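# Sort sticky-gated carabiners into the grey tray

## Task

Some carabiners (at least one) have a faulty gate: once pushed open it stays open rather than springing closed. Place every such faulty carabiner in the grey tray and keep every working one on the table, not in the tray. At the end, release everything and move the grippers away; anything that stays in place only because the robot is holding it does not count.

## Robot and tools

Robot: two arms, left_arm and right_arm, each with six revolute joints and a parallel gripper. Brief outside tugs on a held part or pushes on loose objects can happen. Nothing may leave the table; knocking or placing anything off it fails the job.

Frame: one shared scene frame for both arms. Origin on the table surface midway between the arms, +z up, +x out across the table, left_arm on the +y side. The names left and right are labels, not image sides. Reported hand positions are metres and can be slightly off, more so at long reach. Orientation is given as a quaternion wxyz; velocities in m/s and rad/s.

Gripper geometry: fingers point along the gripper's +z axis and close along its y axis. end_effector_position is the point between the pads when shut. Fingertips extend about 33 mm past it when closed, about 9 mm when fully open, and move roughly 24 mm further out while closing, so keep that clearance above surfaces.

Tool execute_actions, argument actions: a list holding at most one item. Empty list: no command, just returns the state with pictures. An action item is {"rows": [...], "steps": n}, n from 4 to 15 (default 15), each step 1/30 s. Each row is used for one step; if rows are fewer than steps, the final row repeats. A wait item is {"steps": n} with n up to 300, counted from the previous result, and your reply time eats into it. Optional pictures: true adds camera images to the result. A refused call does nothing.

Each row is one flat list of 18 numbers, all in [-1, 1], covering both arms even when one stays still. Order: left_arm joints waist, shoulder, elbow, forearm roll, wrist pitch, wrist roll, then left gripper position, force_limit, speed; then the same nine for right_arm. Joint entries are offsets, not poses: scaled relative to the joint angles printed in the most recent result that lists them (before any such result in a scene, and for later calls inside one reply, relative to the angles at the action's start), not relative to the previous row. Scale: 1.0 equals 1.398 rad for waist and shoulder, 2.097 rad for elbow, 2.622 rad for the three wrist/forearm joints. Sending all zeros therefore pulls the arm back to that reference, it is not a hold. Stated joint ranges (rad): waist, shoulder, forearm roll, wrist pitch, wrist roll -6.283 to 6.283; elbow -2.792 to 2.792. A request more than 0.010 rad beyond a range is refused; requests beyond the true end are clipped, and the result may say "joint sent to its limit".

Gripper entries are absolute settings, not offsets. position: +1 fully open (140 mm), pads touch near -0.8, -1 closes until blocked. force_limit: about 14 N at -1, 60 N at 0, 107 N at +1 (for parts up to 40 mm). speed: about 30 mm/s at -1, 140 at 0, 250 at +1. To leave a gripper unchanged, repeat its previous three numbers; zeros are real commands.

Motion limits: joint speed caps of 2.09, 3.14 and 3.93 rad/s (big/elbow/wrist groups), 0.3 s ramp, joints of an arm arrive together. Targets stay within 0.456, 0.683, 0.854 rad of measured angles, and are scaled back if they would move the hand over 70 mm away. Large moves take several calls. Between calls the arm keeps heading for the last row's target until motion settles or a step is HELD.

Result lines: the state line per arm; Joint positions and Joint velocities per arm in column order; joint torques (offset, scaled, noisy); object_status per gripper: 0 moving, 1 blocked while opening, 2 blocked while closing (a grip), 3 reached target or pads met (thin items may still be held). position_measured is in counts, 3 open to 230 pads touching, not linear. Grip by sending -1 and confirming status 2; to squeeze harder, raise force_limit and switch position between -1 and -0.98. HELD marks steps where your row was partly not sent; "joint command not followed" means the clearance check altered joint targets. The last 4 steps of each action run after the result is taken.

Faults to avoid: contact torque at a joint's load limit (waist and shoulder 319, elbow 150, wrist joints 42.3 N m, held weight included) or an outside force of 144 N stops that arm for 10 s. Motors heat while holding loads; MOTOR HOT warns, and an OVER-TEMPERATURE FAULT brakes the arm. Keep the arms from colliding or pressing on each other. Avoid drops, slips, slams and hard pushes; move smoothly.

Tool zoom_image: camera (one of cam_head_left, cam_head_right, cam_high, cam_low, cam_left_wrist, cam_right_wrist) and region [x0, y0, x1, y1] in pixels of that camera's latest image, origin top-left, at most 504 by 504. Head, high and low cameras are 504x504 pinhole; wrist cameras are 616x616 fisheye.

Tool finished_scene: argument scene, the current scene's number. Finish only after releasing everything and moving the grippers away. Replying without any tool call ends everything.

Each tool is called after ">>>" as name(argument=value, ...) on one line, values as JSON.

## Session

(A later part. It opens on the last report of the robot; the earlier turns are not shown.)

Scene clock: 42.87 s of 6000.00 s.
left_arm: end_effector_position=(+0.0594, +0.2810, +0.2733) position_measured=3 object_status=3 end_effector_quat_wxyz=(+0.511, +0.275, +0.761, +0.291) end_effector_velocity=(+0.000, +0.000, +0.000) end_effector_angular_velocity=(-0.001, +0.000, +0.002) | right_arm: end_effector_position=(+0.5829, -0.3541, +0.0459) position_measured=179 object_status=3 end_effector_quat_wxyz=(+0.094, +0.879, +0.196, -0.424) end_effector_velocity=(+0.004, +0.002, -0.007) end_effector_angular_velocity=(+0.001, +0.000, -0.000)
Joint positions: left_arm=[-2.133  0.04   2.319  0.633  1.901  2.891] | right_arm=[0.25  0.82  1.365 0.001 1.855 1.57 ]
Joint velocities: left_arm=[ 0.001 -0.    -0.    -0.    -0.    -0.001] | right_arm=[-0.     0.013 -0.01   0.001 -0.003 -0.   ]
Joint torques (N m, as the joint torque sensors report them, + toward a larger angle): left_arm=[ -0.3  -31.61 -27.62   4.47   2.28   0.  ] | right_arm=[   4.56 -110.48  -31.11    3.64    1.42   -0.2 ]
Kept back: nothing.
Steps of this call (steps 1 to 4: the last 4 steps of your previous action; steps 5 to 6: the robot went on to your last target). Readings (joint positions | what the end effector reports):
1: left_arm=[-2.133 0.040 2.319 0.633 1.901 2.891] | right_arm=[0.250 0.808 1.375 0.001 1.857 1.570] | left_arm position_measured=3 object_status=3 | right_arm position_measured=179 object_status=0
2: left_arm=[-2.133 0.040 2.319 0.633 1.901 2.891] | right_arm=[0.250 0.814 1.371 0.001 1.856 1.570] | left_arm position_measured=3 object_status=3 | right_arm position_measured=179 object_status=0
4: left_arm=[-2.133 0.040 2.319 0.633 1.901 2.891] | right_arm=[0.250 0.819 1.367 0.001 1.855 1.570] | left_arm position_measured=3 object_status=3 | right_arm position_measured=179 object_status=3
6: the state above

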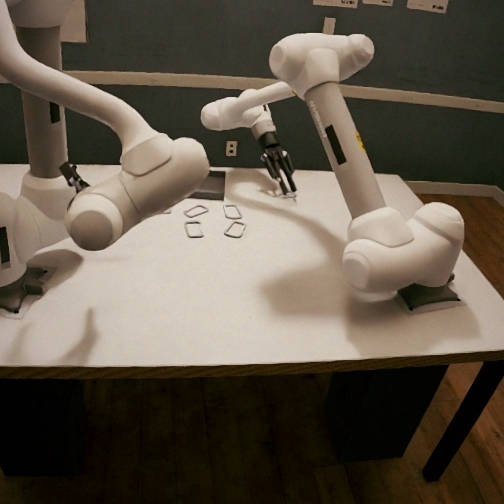

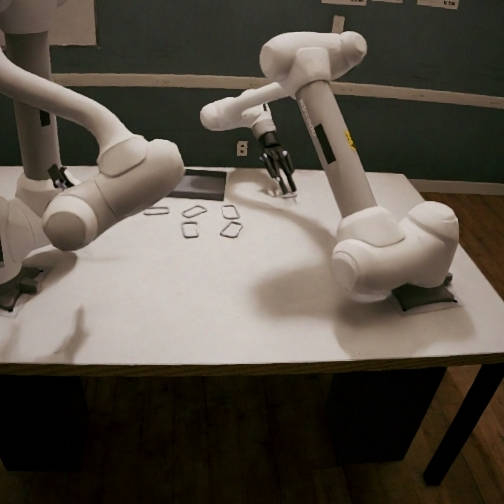

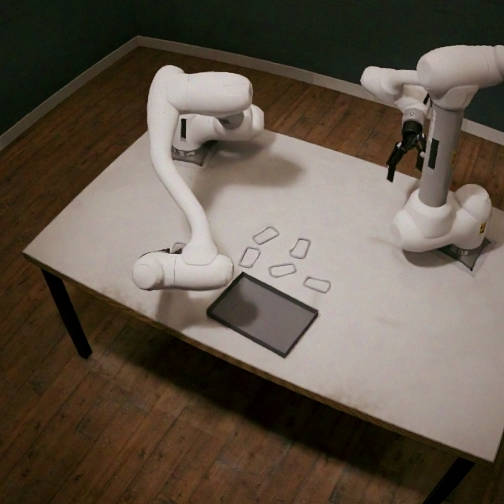

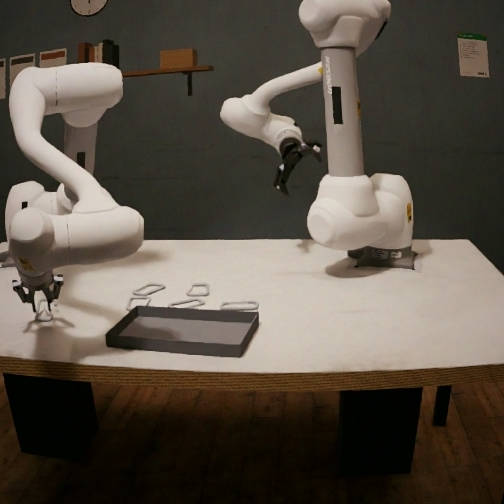

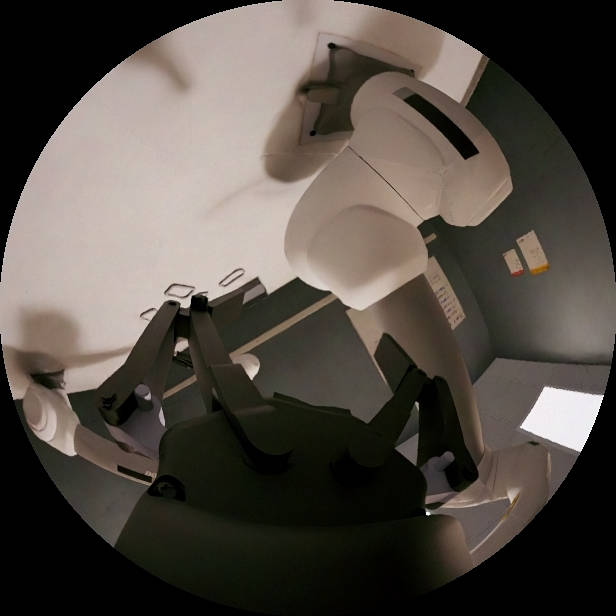

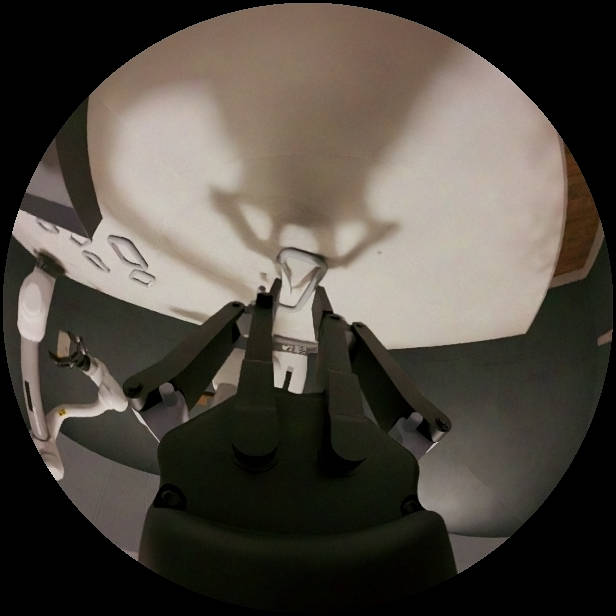

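>>> execute_actions(actions=[{"rows":[[0,0,0,0,0,0,1,0,0,0,0,0,0,0,0,0.2,0,-0.5]],"steps":15}])

>>> execute_actions(actions=[{"steps":20}], pictures=true)

>>> zoom_image(camera="cam_right_wrist", region=[200, 180, 400, 380])

>>> zoom_image(camera="cam_low", region=[0, 240, 120, 340])

Scene clock: 43.47 s of 6000.00 s.
left_arm: end_effector_position=(+0.0594, +0.2810, +0.2733) position_measured=3 object_status=3 end_effector_quat_wxyz=(+0.511, +0.275, +0.761, +0.291) end_effector_velocity=(-0.000, +0.000, -0.000) end_effector_angular_velocity=(+0.001, +0.000, -0.001) | right_arm: end_effector_position=(+0.5829, -0.3541, +0.0458) position_measured=136 object_status=0 end_effector_quat_wxyz=(+0.094, +0.879, +0.196, -0.424) end_effector_velocity=(+0.000, +0.001, +0.003) end_effector_angular_velocity=(+0.001, -0.002, +0.000)
Joint positions: left_arm=[-2.133  0.04   2.319  0.633  1.901  2.891] | right_arm=[0.25  0.82  1.365 0.001 1.854 1.57 ]
Joint velocities: left_arm=[-0.001  0.     0.    -0.     0.     0.001] | right_arm=[ 0.001 -0.004 -0.001  0.001  0.002  0.   ]
Joint torques (N m, as the joint torque sensors report them, + toward a larger angle): left_arm=[  0.14 -31.68 -27.81   4.35   2.14   0.09] | right_arm=[   2.7  -110.07  -30.82    3.69    1.93   -0.21]
Steps of this call (steps 1 to 7: the robot went on to your last target; steps 8 to 18: the first 11 steps of this action). Readings (joint positions | what the end effector reports):
8: left_arm=[-2.133 0.040 2.319 0.633 1.901 2.891] | right_arm=[0.250 0.821 1.365 0.001 1.854 1.570] | left_arm position_measured=3 object_status=3 | right_arm position_measured=179 object_status=0
9: left_arm=[-2.133 0.040 2.319 0.633 1.901 2.891] | right_arm=[0.250 0.821 1.365 0.001 1.854 1.570] | left_arm position_measured=3 object_status=3 | right_arm position_measured=177 object_status=0
11: left_arm=[-2.133 0.040 2.319 0.633 1.901 2.891] | right_arm=[0.250 0.821 1.365 0.001 1.854 1.570] | left_arm position_measured=3 object_status=3 | right_arm position_measured=168 object_status=0
15: left_arm=[-2.133 0.040 2.319 0.633 1.901 2.891] | right_arm=[0.250 0.820 1.365 0.001 1.854 1.570] | left_arm position_measured=3 object_status=3 | right_arm position_measured=150 object_status=0
18: the state above

Scene clock: 44.13 s of 6000.00 s.
left_arm: end_effector_position=(+0.0594, +0.2810, +0.2733) position_measured=3 object_status=3 end_effector_quat_wxyz=(+0.511, +0.275, +0.761, +0.291) end_effector_velocity=(-0.000, -0.000, -0.000) end_effector_angular_velocity=(+0.000, -0.000, -0.001) | right_arm: end_effector_position=(+0.5829, -0.3541, +0.0459) position_measured=104 object_status=3 end_effector_quat_wxyz=(+0.094, +0.879, +0.196, -0.424) end_effector_velocity=(-0.000, +0.000, -0.001) end_effector_angular_velocity=(-0.000, +0.002, -0.000)
Joint positions: left_arm=[-2.133  0.04   2.319  0.633  1.901  2.891] | right_arm=[0.25  0.82  1.365 0.001 1.855 1.57 ]
Joint velocities: left_arm=[-0.001  0.001  0.    -0.    -0.    -0.   ] | right_arm=[0.    0.001 0.    0.001 0.    0.   ]
Joint torques (N m, as the joint torque sensors report them, + toward a larger angle): left_arm=[ -0.12 -30.82 -28.13   4.33   2.16  -0.07] | right_arm=[   2.01 -108.8   -30.96    3.86    1.83   -0.16]
Kept back: nothing.
Steps of this call (steps 1 to 4: the last 4 steps of your previous action; steps 5 to 15: the robot went on to your last target; steps 16 to 20: nothing new was sent). Readings (joint positions | what the end effector reports):
1: left_arm=[-2.133 0.040 2.319 0.633 1.901 2.891] | right_arm=[0.250 0.820 1.365 0.001 1.854 1.570] | left_arm position_measured=3 object_status=3 | right_arm position_measured=131 object_status=0
2: left_arm=[-2.133 0.040 2.319 0.633 1.901 2.891] | right_arm=[0.250 0.820 1.365 0.001 1.855 1.570] | left_arm position_measured=3 object_status=3 | right_arm position_measured=127 object_status=0
4: left_arm=[-2.133 0.040 2.319 0.633 1.901 2.891] | right_arm=[0.250 0.820 1.365 0.001 1.855 1.570] | left_arm position_measured=3 object_status=3 | right_arm position_measured=117 object_status=0
8: left_arm=[-2.133 0.040 2.319 0.633 1.901 2.891] | right_arm=[0.250 0.820 1.365 0.001 1.855 1.570] | left_arm position_measured=3 object_status=3 | right_arm position_measured=104 object_status=0
20: the state above
All arms were judged still, so your last target was given up. Only a new action makes them travel on or press farther. Fingers that are still opening or closing keep moving.

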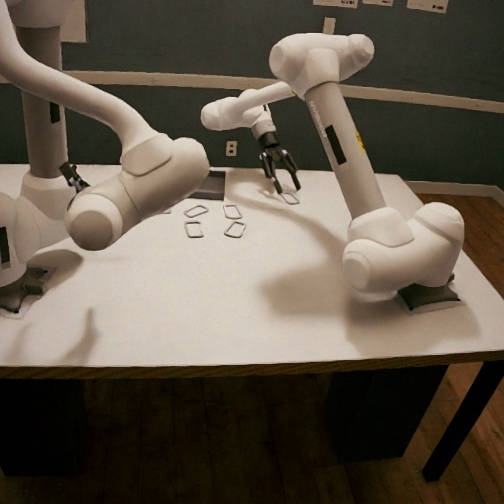

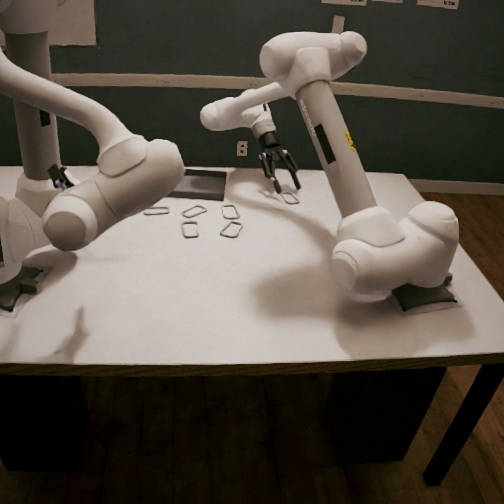

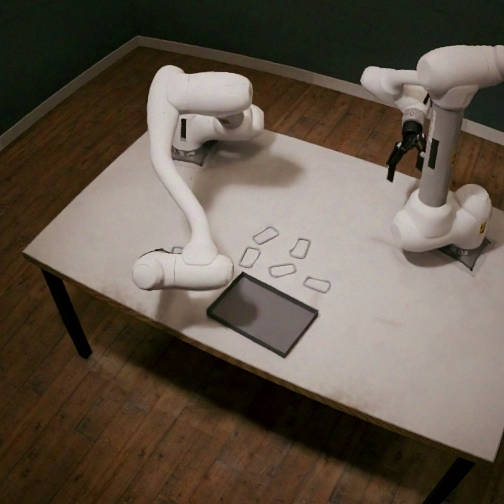

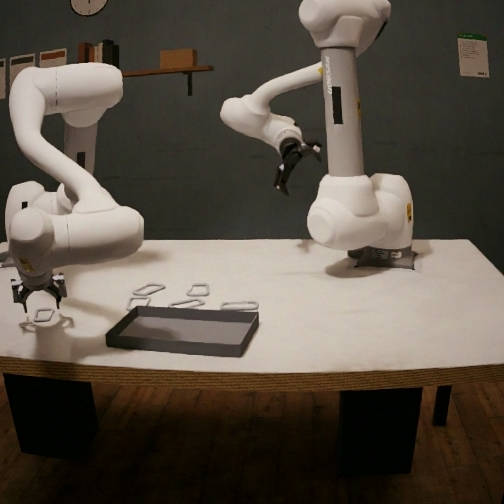

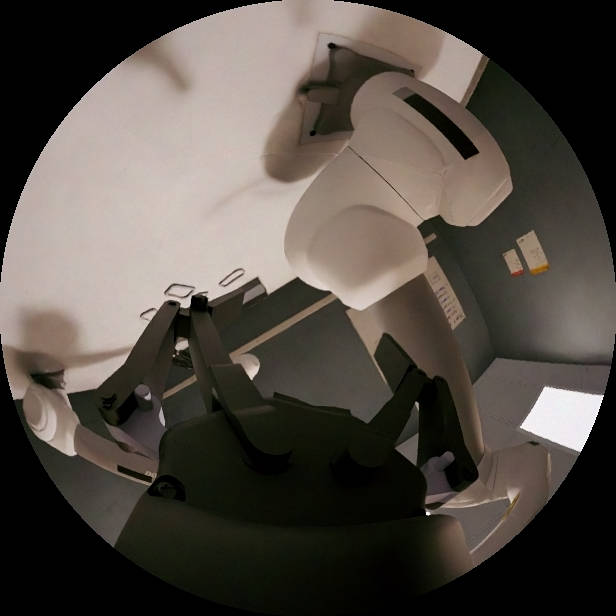

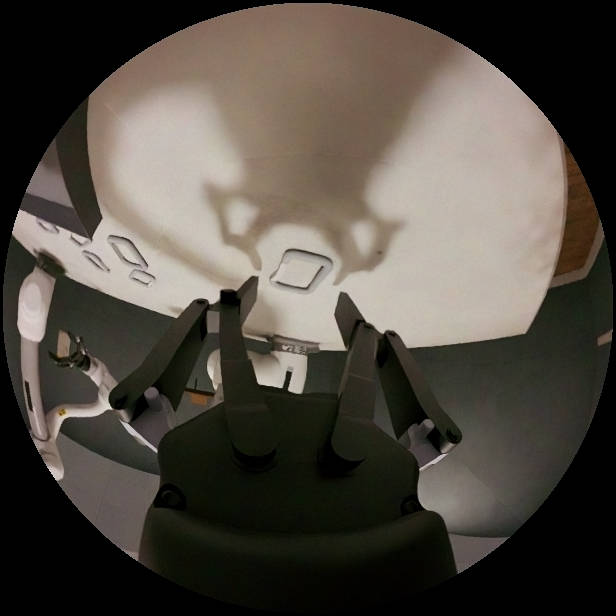

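Region (200, 180, 400, 380) of cam_right_wrist's 616x616 image, scaled by 2.520, with more detail than that image has.

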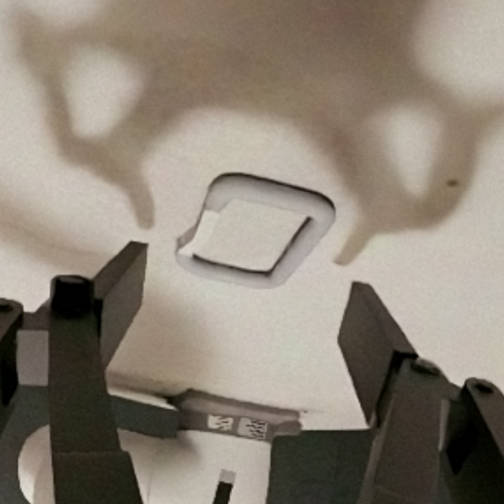

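Region (0, 240, 120, 340) of cam_low's 504x504 image, scaled by 4.200, with more detail than that image has.

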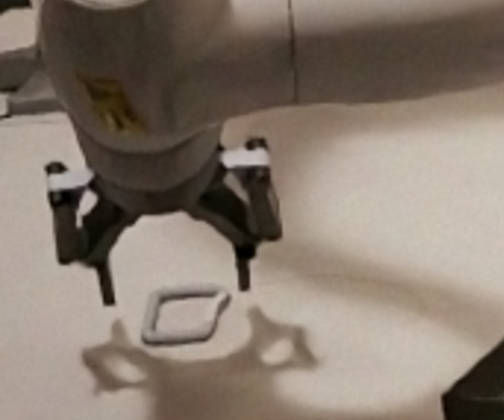

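>>> execute_actions(actions=[{"rows":[[0,0,0,0,0,0,1,0,0,0,-0.2,0,0,0,0,0.2,0,0],[0,0,0,0,0,0,1,0,0,0,-0.2,0,0,0,0,0.2,0,0],[0,0,0,0,0,0,1,0,0,0,-0.2,0,0,0,0,0.2,0,0],[0,0,0,0,0,0,1,0,0,0,-0.25,0,0,-0.1,0,0.2,0,0],[0,0,0,0,0,0,1,0,0,0.1,-0.3,0.1,0,-0.2,0.1,0.2,0,0],[0,0,0,0,0,0,1,0,0,0.327,-0.36,0.206,0,-0.315,0.345,0.2,0,0]],"steps":15}])

>>> execute_actions(actions=[{"steps":30}], pictures=true)

Scene clock: 45.00 s of 6000.00 s.
left_arm: end_effector_position=(+0.0594, +0.2810, +0.2733) position_measured=3 object_status=3 end_effector_quat_wxyz=(+0.511, +0.275, +0.761, +0.291) end_effector_velocity=(+0.000, -0.000, +0.000) end_effector_angular_velocity=(+0.001, -0.000, -0.001) | right_arm: end_effector_position=(+0.5698, -0.3048, +0.1061) position_measured=104 object_status=3 end_effector_quat_wxyz=(+0.098, +0.936, +0.175, -0.289) end_effector_velocity=(-0.247, +0.371, -0.025) end_effector_angular_velocity=(-0.174, -1.198, -0.368)
Joint positions: left_arm=[-2.133  0.04   2.319  0.633  1.901  2.891] | right_arm=[0.326 0.638 1.444 0.001 1.679 1.715]
Joint velocities: left_arm=[ 0.     0.    -0.     0.001 -0.     0.001] | right_arm=[ 0.669 -0.509  0.566  0.    -1.016  1.274]
Joint torques (N m, as the joint torque sensors report them, + toward a larger angle): left_arm=[ -0.31 -31.46 -28.01   4.28   2.19  -0.03] | right_arm=[ -25.81 -133.56  -47.47    4.85    1.39   -0.22]
Steps of this call (steps 1 to 15: nothing new was sent; steps 16 to 26: the first 11 steps of this action). Readings (joint positions | what the end effector reports):
16: left_arm=[-2.133 0.040 2.319 0.633 1.901 2.891] | right_arm=[0.250 0.820 1.365 0.001 1.855 1.570] | left_arm position_measured=3 object_status=3 | right_arm position_measured=104 object_status=3
17: left_arm=[-2.133 0.040 2.319 0.633 1.901 2.891] | right_arm=[0.250 0.817 1.366 0.001 1.855 1.570] | left_arm position_measured=3 object_status=3 | right_arm position_measured=104 object_status=3
19: left_arm=[-2.133 0.040 2.319 0.633 1.901 2.891] | right_arm=[0.250 0.787 1.366 0.001 1.855 1.570] | left_arm position_measured=3 object_status=3 | right_arm position_measured=104 object_status=3
23: left_arm=[-2.133 0.040 2.319 0.633 1.901 2.891] | right_arm=[0.262 0.685 1.381 0.001 1.794 1.595] | left_arm position_measured=3 object_status=3 | right_arm position_measured=104 object_status=3
26: the state above

Scene clock: 46.00 s of 6000.00 s.
left_arm: end_effector_position=(+0.0594, +0.2810, +0.2733) position_measured=3 object_status=3 end_effector_quat_wxyz=(+0.511, +0.275, +0.761, +0.291) end_effector_velocity=(-0.000, +0.000, +0.000) end_effector_angular_velocity=(-0.001, +0.001, -0.001) | right_arm: end_effector_position=(+0.4017, -0.1159, +0.1200) position_measured=104 object_status=3 end_effector_quat_wxyz=(+0.000, +1.000, -0.004, -0.001) end_effector_velocity=(-0.001, +0.000, -0.001) end_effector_angular_velocity=(-0.001, +0.000, -0.000)
Joint positions: left_arm=[-2.133  0.04   2.319  0.633  1.901  2.891] | right_arm=[0.707 0.317 1.797 0.001 1.029 2.475]
Joint velocities: left_arm=[-0.001 -0.002  0.     0.    -0.     0.   ] | right_arm=[ 0.001  0.001  0.001 -0.001 -0.001  0.001]
Joint torques (N m, as the joint torque sensors report them, + toward a larger angle): left_arm=[  0.18 -31.43 -27.77   4.39   2.15  -0.1 ] | right_arm=[  0.66 -68.6  -34.57   3.82  -0.27  -0.24]
Kept back: nothing.
Steps of this call (steps 1 to 4: the last 4 steps of your previous action; steps 5 to 30: the robot went on to your last target). Readings (joint positions | what the end effector reports):
1: left_arm=[-2.133 0.040 2.319 0.633 1.901 2.891] | right_arm=[0.347 0.621 1.463 0.001 1.645 1.757] | left_arm position_measured=3 object_status=3 | right_arm position_measured=104 object_status=3
2: left_arm=[-2.133 0.040 2.319 0.633 1.901 2.891] | right_arm=[0.367 0.603 1.482 0.001 1.610 1.797] | left_arm position_measured=3 object_status=3 | right_arm position_measured=104 object_status=3
4: left_arm=[-2.133 0.040 2.319 0.633 1.901 2.891] | right_arm=[0.407 0.569 1.519 0.001 1.541 1.877] | left_arm position_measured=3 object_status=3 | right_arm position_measured=104 object_status=3
8: left_arm=[-2.133 0.040 2.319 0.633 1.901 2.891] | right_arm=[0.487 0.502 1.594 0.001 1.404 2.038] | left_arm position_measured=3 object_status=3 | right_arm position_measured=104 object_status=3
30: the state above

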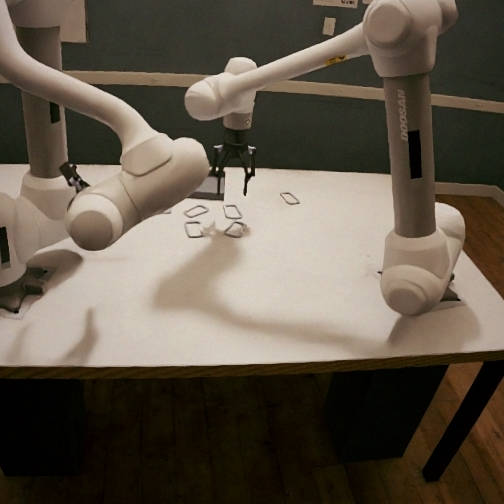

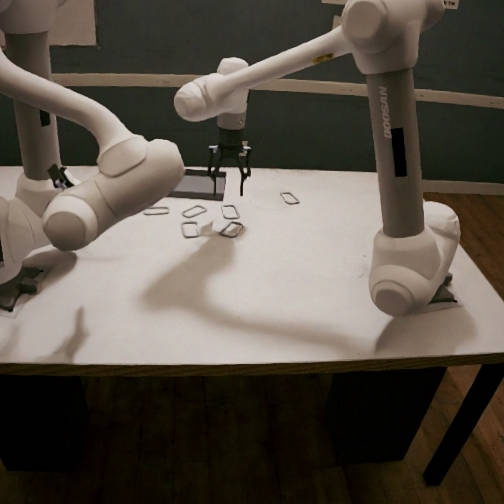

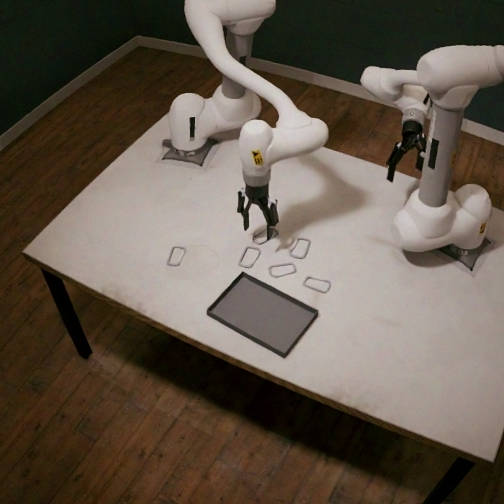

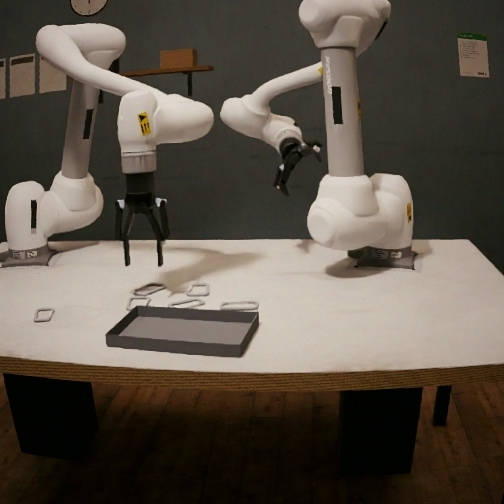

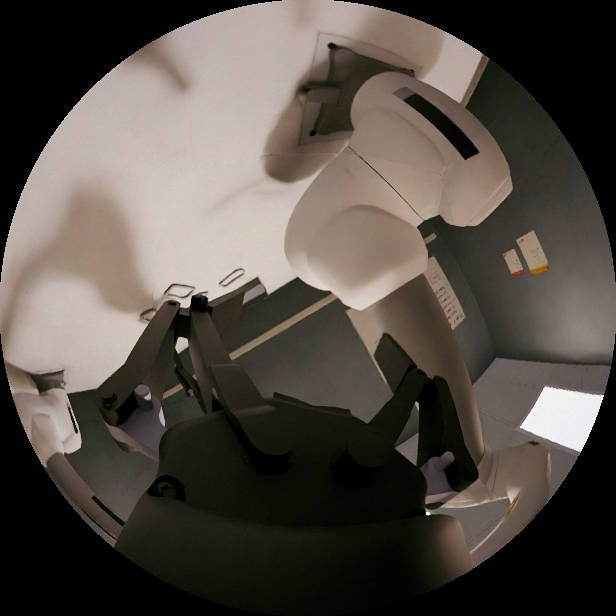

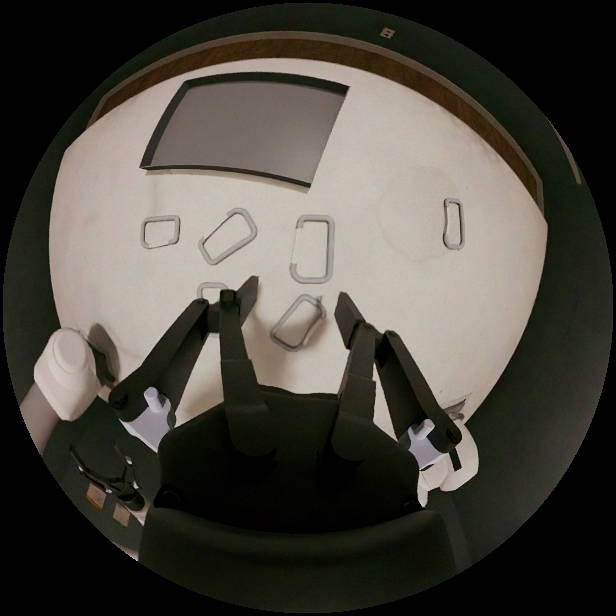

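>>> zoom_image(camera="cam_right_wrist", region=[130, 180, 390, 380])

Region (130, 180, 390, 380) of cam_right_wrist's 616x616 image, scaled by 1.938, with more detail than that image has; it fills the top 388 rows of this view, and the rest is white.

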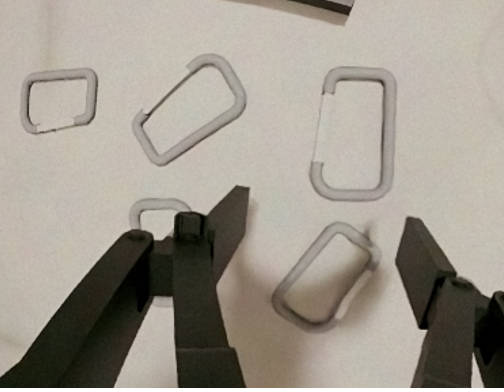

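>>> execute_actions(actions=[{"rows":[[0,0,0,0,0,0,1,0,0,-0.0446,0.0335,0.008,0,-0.025,-0.024,0.2,0,0]],"steps":15}])

>>> execute_actions(actions=[{"steps":5}], pictures=true)

>>> zoom_image(camera="cam_right_wrist", region=[200, 200, 400, 400])

Scene clock: 46.90 s of 6000.00 s.
left_arm: end_effector_position=(+0.0594, +0.2810, +0.2733) position_measured=3 object_status=3 end_effector_quat_wxyz=(+0.511, +0.275, +0.761, +0.291) end_effector_velocity=(+0.000, +0.000, +0.000) end_effector_angular_velocity=(-0.001, +0.001, +0.002) | right_arm: end_effector_position=(+0.4403, -0.1347, +0.0810) position_measured=104 object_status=3 end_effector_quat_wxyz=(-0.000, +1.000, -0.004, -0.000) end_effector_velocity=(+0.005, -0.003, -0.007) end_effector_angular_velocity=(-0.002, +0.001, +0.002)
Joint positions: left_arm=[-2.133  0.04   2.319  0.633  1.901  2.891] | right_arm=[0.645 0.363 1.814 0.001 0.964 2.413]
Joint velocities: left_arm=[ 0.001 -0.001 -0.    -0.    -0.    -0.   ] | right_arm=[-0.008  0.008  0.003 -0.001 -0.01  -0.01 ]
Joint torques (N m, as the joint torque sensors report them, + toward a larger angle): left_arm=[ -0.56 -30.98 -27.63   4.39   2.27   0.05] | right_arm=[  3.39 -71.52 -31.91   3.85  -0.18  -0.44]
Steps of this call (steps 1 to 15: the robot went on to your last target; step 16: nothing new was sent; steps 17 to 27: the first 11 steps of this action). Readings (joint positions | what the end effector reports):
17: left_arm=[-2.133 0.040 2.319 0.633 1.901 2.891] | right_arm=[0.707 0.317 1.798 0.001 1.029 2.475] | left_arm position_measured=3 object_status=3 | right_arm position_measured=104 object_status=3
18: left_arm=[-2.133 0.040 2.319 0.633 1.901 2.891] | right_arm=[0.704 0.319 1.798 0.001 1.025 2.472] | left_arm position_measured=3 object_status=3 | right_arm position_measured=104 object_status=3
20: left_arm=[-2.133 0.040 2.319 0.633 1.901 2.891] | right_arm=[0.678 0.339 1.806 0.001 0.997 2.445] | left_arm position_measured=3 object_status=3 | right_arm position_measured=104 object_status=3
24: left_arm=[-2.133 0.040 2.319 0.633 1.901 2.891] | right_arm=[0.647 0.362 1.814 0.001 0.966 2.415] | left_arm position_measured=3 object_status=3 | right_arm position_measured=104 object_status=3
27: the state above

Scene clock: 47.07 s of 6000.00 s.
left_arm: end_effector_position=(+0.0594, +0.2810, +0.2733) position_measured=3 object_status=3 end_effector_quat_wxyz=(+0.511, +0.275, +0.761, +0.291) end_effector_velocity=(+0.000, +0.000, -0.000) end_effector_angular_velocity=(+0.001, -0.000, +0.001) | right_arm: end_effector_position=(+0.4407, -0.1349, +0.0806) position_measured=104 object_status=3 end_effector_quat_wxyz=(-0.000, +1.000, -0.004, -0.000) end_effector_velocity=(+0.001, -0.000, -0.002) end_effector_angular_velocity=(-0.001, +0.002, -0.002)
Joint positions: left_arm=[-2.133  0.04   2.319  0.633  1.901  2.891] | right_arm=[0.645 0.364 1.814 0.001 0.963 2.412]
Joint velocities: left_arm=[0.001 0.    0.    0.    0.    0.001] | right_arm=[-0.001  0.003 -0.     0.001 -0.001 -0.   ]
Joint torques (N m, as the joint torque sensors report them, + toward a larger angle): left_arm=[  0.05 -31.48 -27.35   4.42   2.15   0.  ] | right_arm=[  2.14 -71.46 -33.62   3.54  -0.44  -0.29]
Kept back: nothing.
Steps of this call (steps 1 to 4: the last 4 steps of your previous action; step 5: the robot went on to your last target). Readings (joint positions | what the end effector reports):
1: left_arm=[-2.133 0.040 2.319 0.633 1.901 2.891] | right_arm=[0.645 0.363 1.814 0.001 0.964 2.412] | left_arm position_measured=3 object_status=3 | right_arm position_measured=104 object_status=3
2: left_arm=[-2.133 0.040 2.319 0.633 1.901 2.891] | right_arm=[0.645 0.363 1.814 0.001 0.964 2.412] | left_arm position_measured=3 object_status=3 | right_arm position_measured=104 object_status=3
4: left_arm=[-2.133 0.040 2.319 0.633 1.901 2.891] | right_arm=[0.645 0.364 1.814 0.001 0.963 2.412] | left_arm position_measured=3 object_status=3 | right_arm position_measured=104 object_status=3
5: the state above

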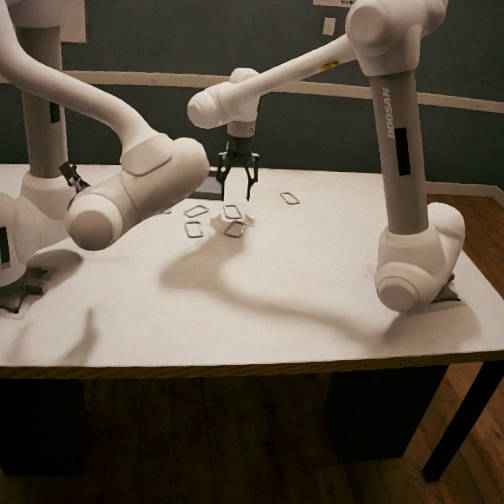

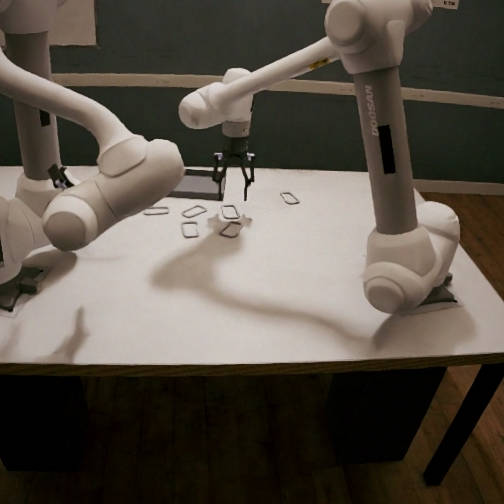

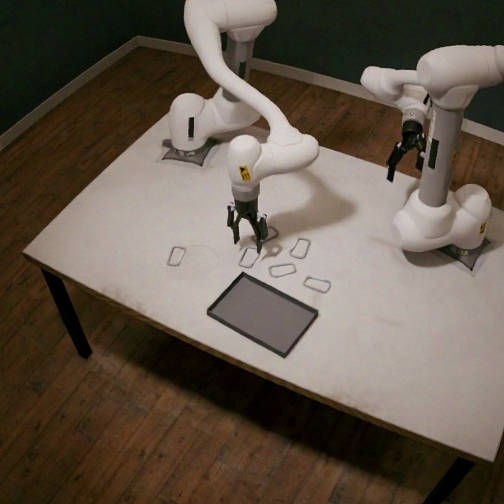

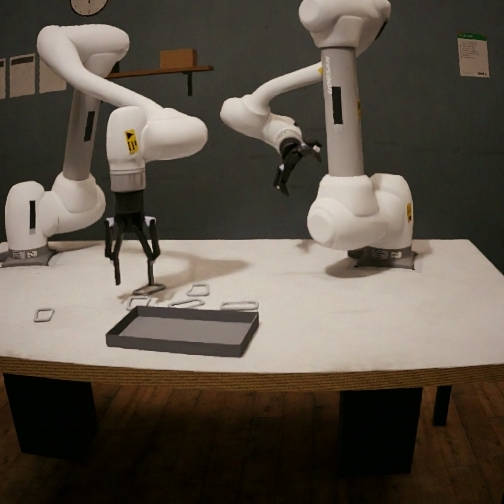

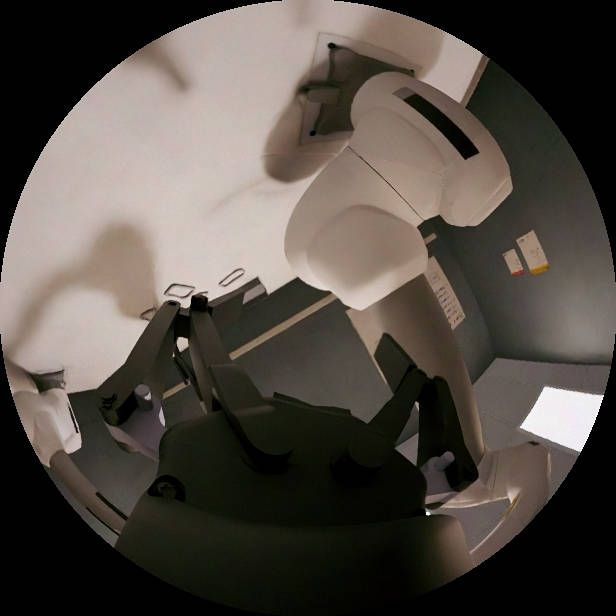

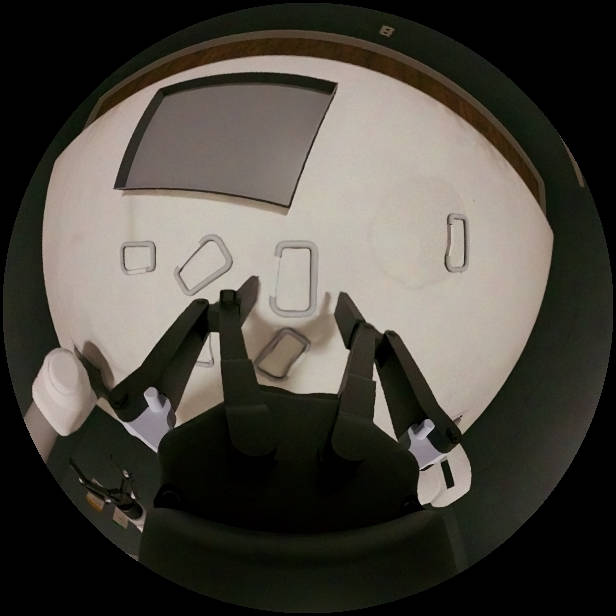

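Region (200, 200, 400, 400) of cam_right_wrist's 616x616 image, scaled by 2.520, with more detail than that image has.

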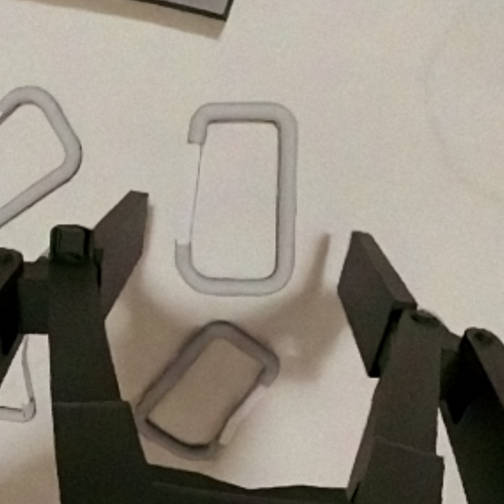

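>>> execute_actions(actions=[{"rows":[[0,0,0,0,0,0,1,0,0,-0.005,0.036,0.006,0,-0.0237,-0.0023,0.2,0,0]],"steps":14}])

>>> execute_actions(actions=[{"rows":[[0,0,0,0,0,0,1,0,0,0,0,0,0,0,0,-0.6,-0.3,0]],"steps":15}])

>>> execute_actions(actions=[{"steps":8}], pictures=true)

>>> zoom_image(camera="cam_right_wrist", region=[200, 200, 400, 400])

Scene clock: 47.70 s of 6000.00 s.
left_arm: end_effector_position=(+0.0594, +0.2810, +0.2733) position_measured=3 object_status=3 end_effector_quat_wxyz=(+0.511, +0.275, +0.761, +0.291) end_effector_velocity=(-0.000, +0.000, -0.000) end_effector_angular_velocity=(+0.000, +0.001, +0.000) | right_arm: end_effector_position=(+0.4495, -0.1323, +0.0412) position_measured=104 object_status=3 end_effector_quat_wxyz=(-0.000, +1.000, -0.005, -0.000) end_effector_velocity=(+0.002, +0.001, -0.008) end_effector_angular_velocity=(+0.001, -0.002, +0.000)
Joint positions: left_arm=[-2.133  0.04   2.319  0.633  1.901  2.891] | right_arm=[0.638 0.413 1.827 0.001 0.902 2.406]
Joint velocities: left_arm=[-0.    -0.    -0.    -0.001  0.     0.   ] | right_arm=[-0.001  0.009  0.003 -0.    -0.014 -0.001]
Joint torques (N m, as the joint torque sensors report them, + toward a larger angle): left_arm=[ -0.55 -30.94 -27.73   4.33   2.3    0.  ] | right_arm=[  3.31 -76.96 -31.18   3.26  -0.34  -0.34]
Steps of this call (steps 1 to 9: the robot went on to your last target; steps 10 to 19: the first 10 steps of this action). Readings (joint positions | what the end effector reports):
10: left_arm=[-2.133 0.040 2.319 0.633 1.901 2.891] | right_arm=[0.644 0.364 1.814 0.001 0.963 2.412] | left_arm position_measured=3 object_status=3 | right_arm position_measured=104 object_status=3
11: left_arm=[-2.133 0.040 2.319 0.633 1.901 2.891] | right_arm=[0.644 0.367 1.815 0.001 0.959 2.411] | left_arm position_measured=3 object_status=3 | right_arm position_measured=104 object_status=3
13: left_arm=[-2.133 0.040 2.319 0.633 1.901 2.891] | right_arm=[0.641 0.391 1.821 0.001 0.930 2.409] | left_arm position_measured=3 object_status=3 | right_arm position_measured=104 object_status=3
17: left_arm=[-2.133 0.040 2.319 0.633 1.901 2.891] | right_arm=[0.638 0.412 1.826 0.001 0.904 2.406] | left_arm position_measured=3 object_status=3 | right_arm position_measured=104 object_status=3
19: the state above

Scene clock: 48.20 s of 6000.00 s.
left_arm: end_effector_position=(+0.0594, +0.2810, +0.2733) position_measured=3 object_status=3 end_effector_quat_wxyz=(+0.511, +0.275, +0.761, +0.291) end_effector_velocity=(-0.000, +0.000, -0.000) end_effector_angular_velocity=(-0.000, -0.000, -0.001) | right_arm: end_effector_position=(+0.4498, -0.1320, +0.0409) position_measured=175 object_status=0 end_effector_quat_wxyz=(-0.000, +1.000, -0.005, -0.000) end_effector_velocity=(+0.002, +0.003, +0.005) end_effector_angular_velocity=(+0.010, -0.005, -0.002)
Joint positions: left_arm=[-2.133  0.04   2.319  0.633  1.901  2.891] | right_arm=[0.638 0.414 1.826 0.001 0.901 2.406]
Joint velocities: left_arm=[-0.001  0.     0.    -0.    -0.    -0.   ] | right_arm=[ 0.    -0.005 -0.003  0.003 -0.002 -0.   ]
Joint torques (N m, as the joint torque sensors report them, + toward a larger angle): left_arm=[  0.19 -31.13 -27.31   4.41   2.2   -0.05] | right_arm=[ -3.29 -31.24   4.36  -0.01   4.14  -0.29]
Steps of this call (steps 1 to 4: the last 4 steps of your previous action; steps 5 to 15: the first 11 steps of this action, its rows measured from where the robot was after step 4). Readings (joint positions | what the end effector reports):
4: left_arm=[-2.133 0.040 2.319 0.633 1.901 2.891] | right_arm=[0.638 0.414 1.827 0.001 0.901 2.406] | left_arm position_measured=3 object_status=3 | right_arm position_measured=104 object_status=3
5: left_arm=[-2.133 0.040 2.319 0.633 1.901 2.891] | right_arm=[0.638 0.414 1.827 0.001 0.901 2.406] | left_arm position_measured=3 object_status=3 | right_arm position_measured=104 object_status=0
6: left_arm=[-2.133 0.040 2.319 0.633 1.901 2.891] | right_arm=[0.638 0.414 1.827 0.001 0.901 2.406] | left_arm position_measured=3 object_status=3 | right_arm position_measured=106 object_status=0
8: left_arm=[-2.133 0.040 2.319 0.633 1.901 2.891] | right_arm=[0.638 0.414 1.827 0.001 0.901 2.406] | left_arm position_measured=3 object_status=3 | right_arm position_measured=122 object_status=0
12: left_arm=[-2.133 0.040 2.319 0.633 1.901 2.891] | right_arm=[0.638 0.414 1.827 0.001 0.901 2.406] | left_arm position_measured=3 object_status=3 | right_arm position_measured=152 object_status=0
15: the state above

Scene clock: 48.47 s of 6000.00 s.
left_arm: end_effector_position=(+0.0594, +0.2810, +0.2733) position_measured=3 object_status=3 end_effector_quat_wxyz=(+0.511, +0.275, +0.761, +0.291) end_effector_velocity=(+0.000, -0.000, -0.000) end_effector_angular_velocity=(+0.002, -0.000, +0.000) | right_arm: end_effector_position=(+0.4498, -0.1320, +0.0410) position_measured=205 object_status=0 end_effector_quat_wxyz=(-0.000, +1.000, -0.005, -0.000) end_effector_velocity=(-0.000, -0.000, -0.001) end_effector_angular_velocity=(-0.002, +0.001, -0.000)
Joint positions: left_arm=[-2.133  0.04   2.319  0.633  1.901  2.891] | right_arm=[0.638 0.413 1.826 0.001 0.901 2.406]
Joint velocities: left_arm=[ 0.001  0.001 -0.     0.    -0.     0.001] | right_arm=[-0.     0.001  0.    -0.     0.     0.   ]
Joint torques (N m, as the joint torque sensors report them, + toward a larger angle): left_arm=[  0.23 -31.02 -27.92   4.44   2.22   0.06] | right_arm=[-7.92 -1.71 27.82 -1.3   7.62 -0.29]
Kept back: nothing.
Steps of this call (steps 1 to 4: the last 4 steps of your previous action; steps 5 to 8: the robot went on to your last target). Readings (joint positions | what the end effector reports):
1: left_arm=[-2.133 0.040 2.319 0.633 1.901 2.891] | right_arm=[0.638 0.414 1.826 0.001 0.901 2.406] | left_arm position_measured=3 object_status=3 | right_arm position_measured=182 object_status=0
2: left_arm=[-2.133 0.040 2.319 0.633 1.901 2.891] | right_arm=[0.638 0.414 1.826 0.001 0.901 2.406] | left_arm position_measured=3 object_status=3 | right_arm position_measured=190 object_status=0
4: left_arm=[-2.133 0.040 2.319 0.633 1.901 2.891] | right_arm=[0.638 0.413 1.826 0.001 0.901 2.406] | left_arm position_measured=3 object_status=3 | right_arm position_measured=203 object_status=0
8: the state above

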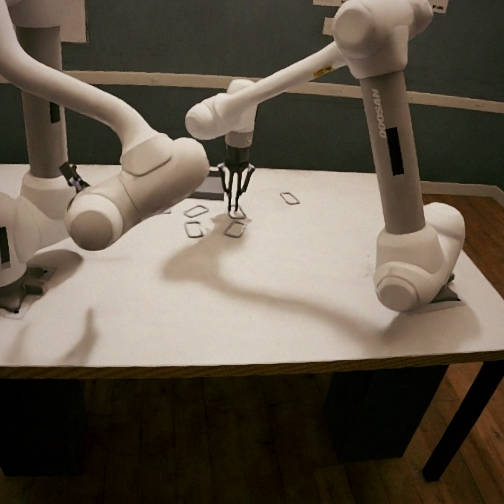

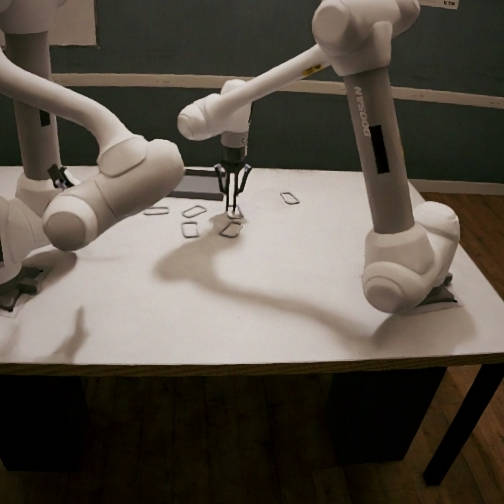

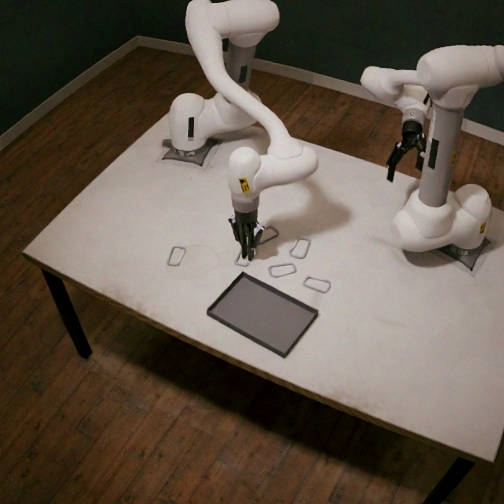

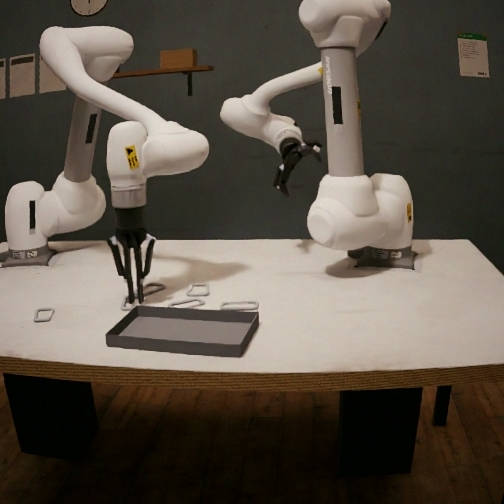

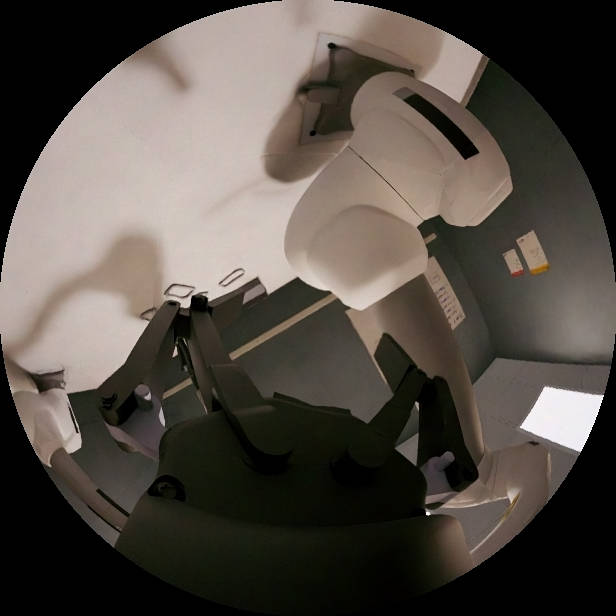

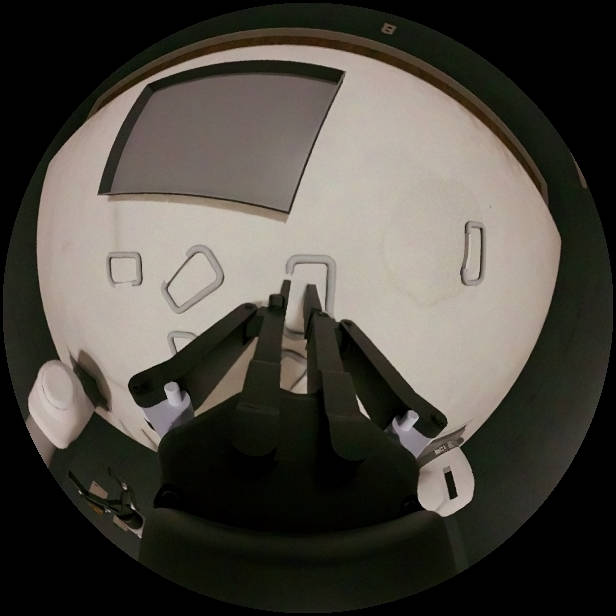

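Region (200, 200, 400, 400) of cam_right_wrist's 616x616 image, scaled by 2.520, with more detail than that image has.

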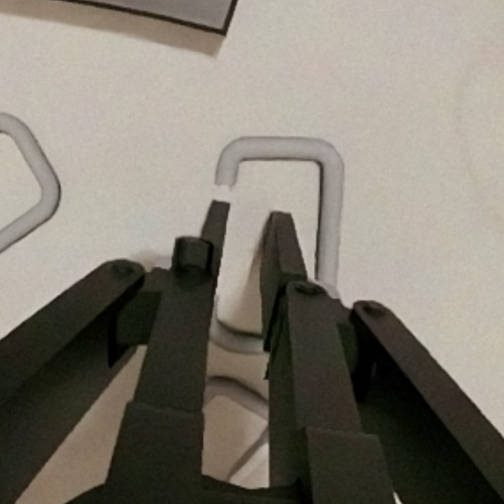

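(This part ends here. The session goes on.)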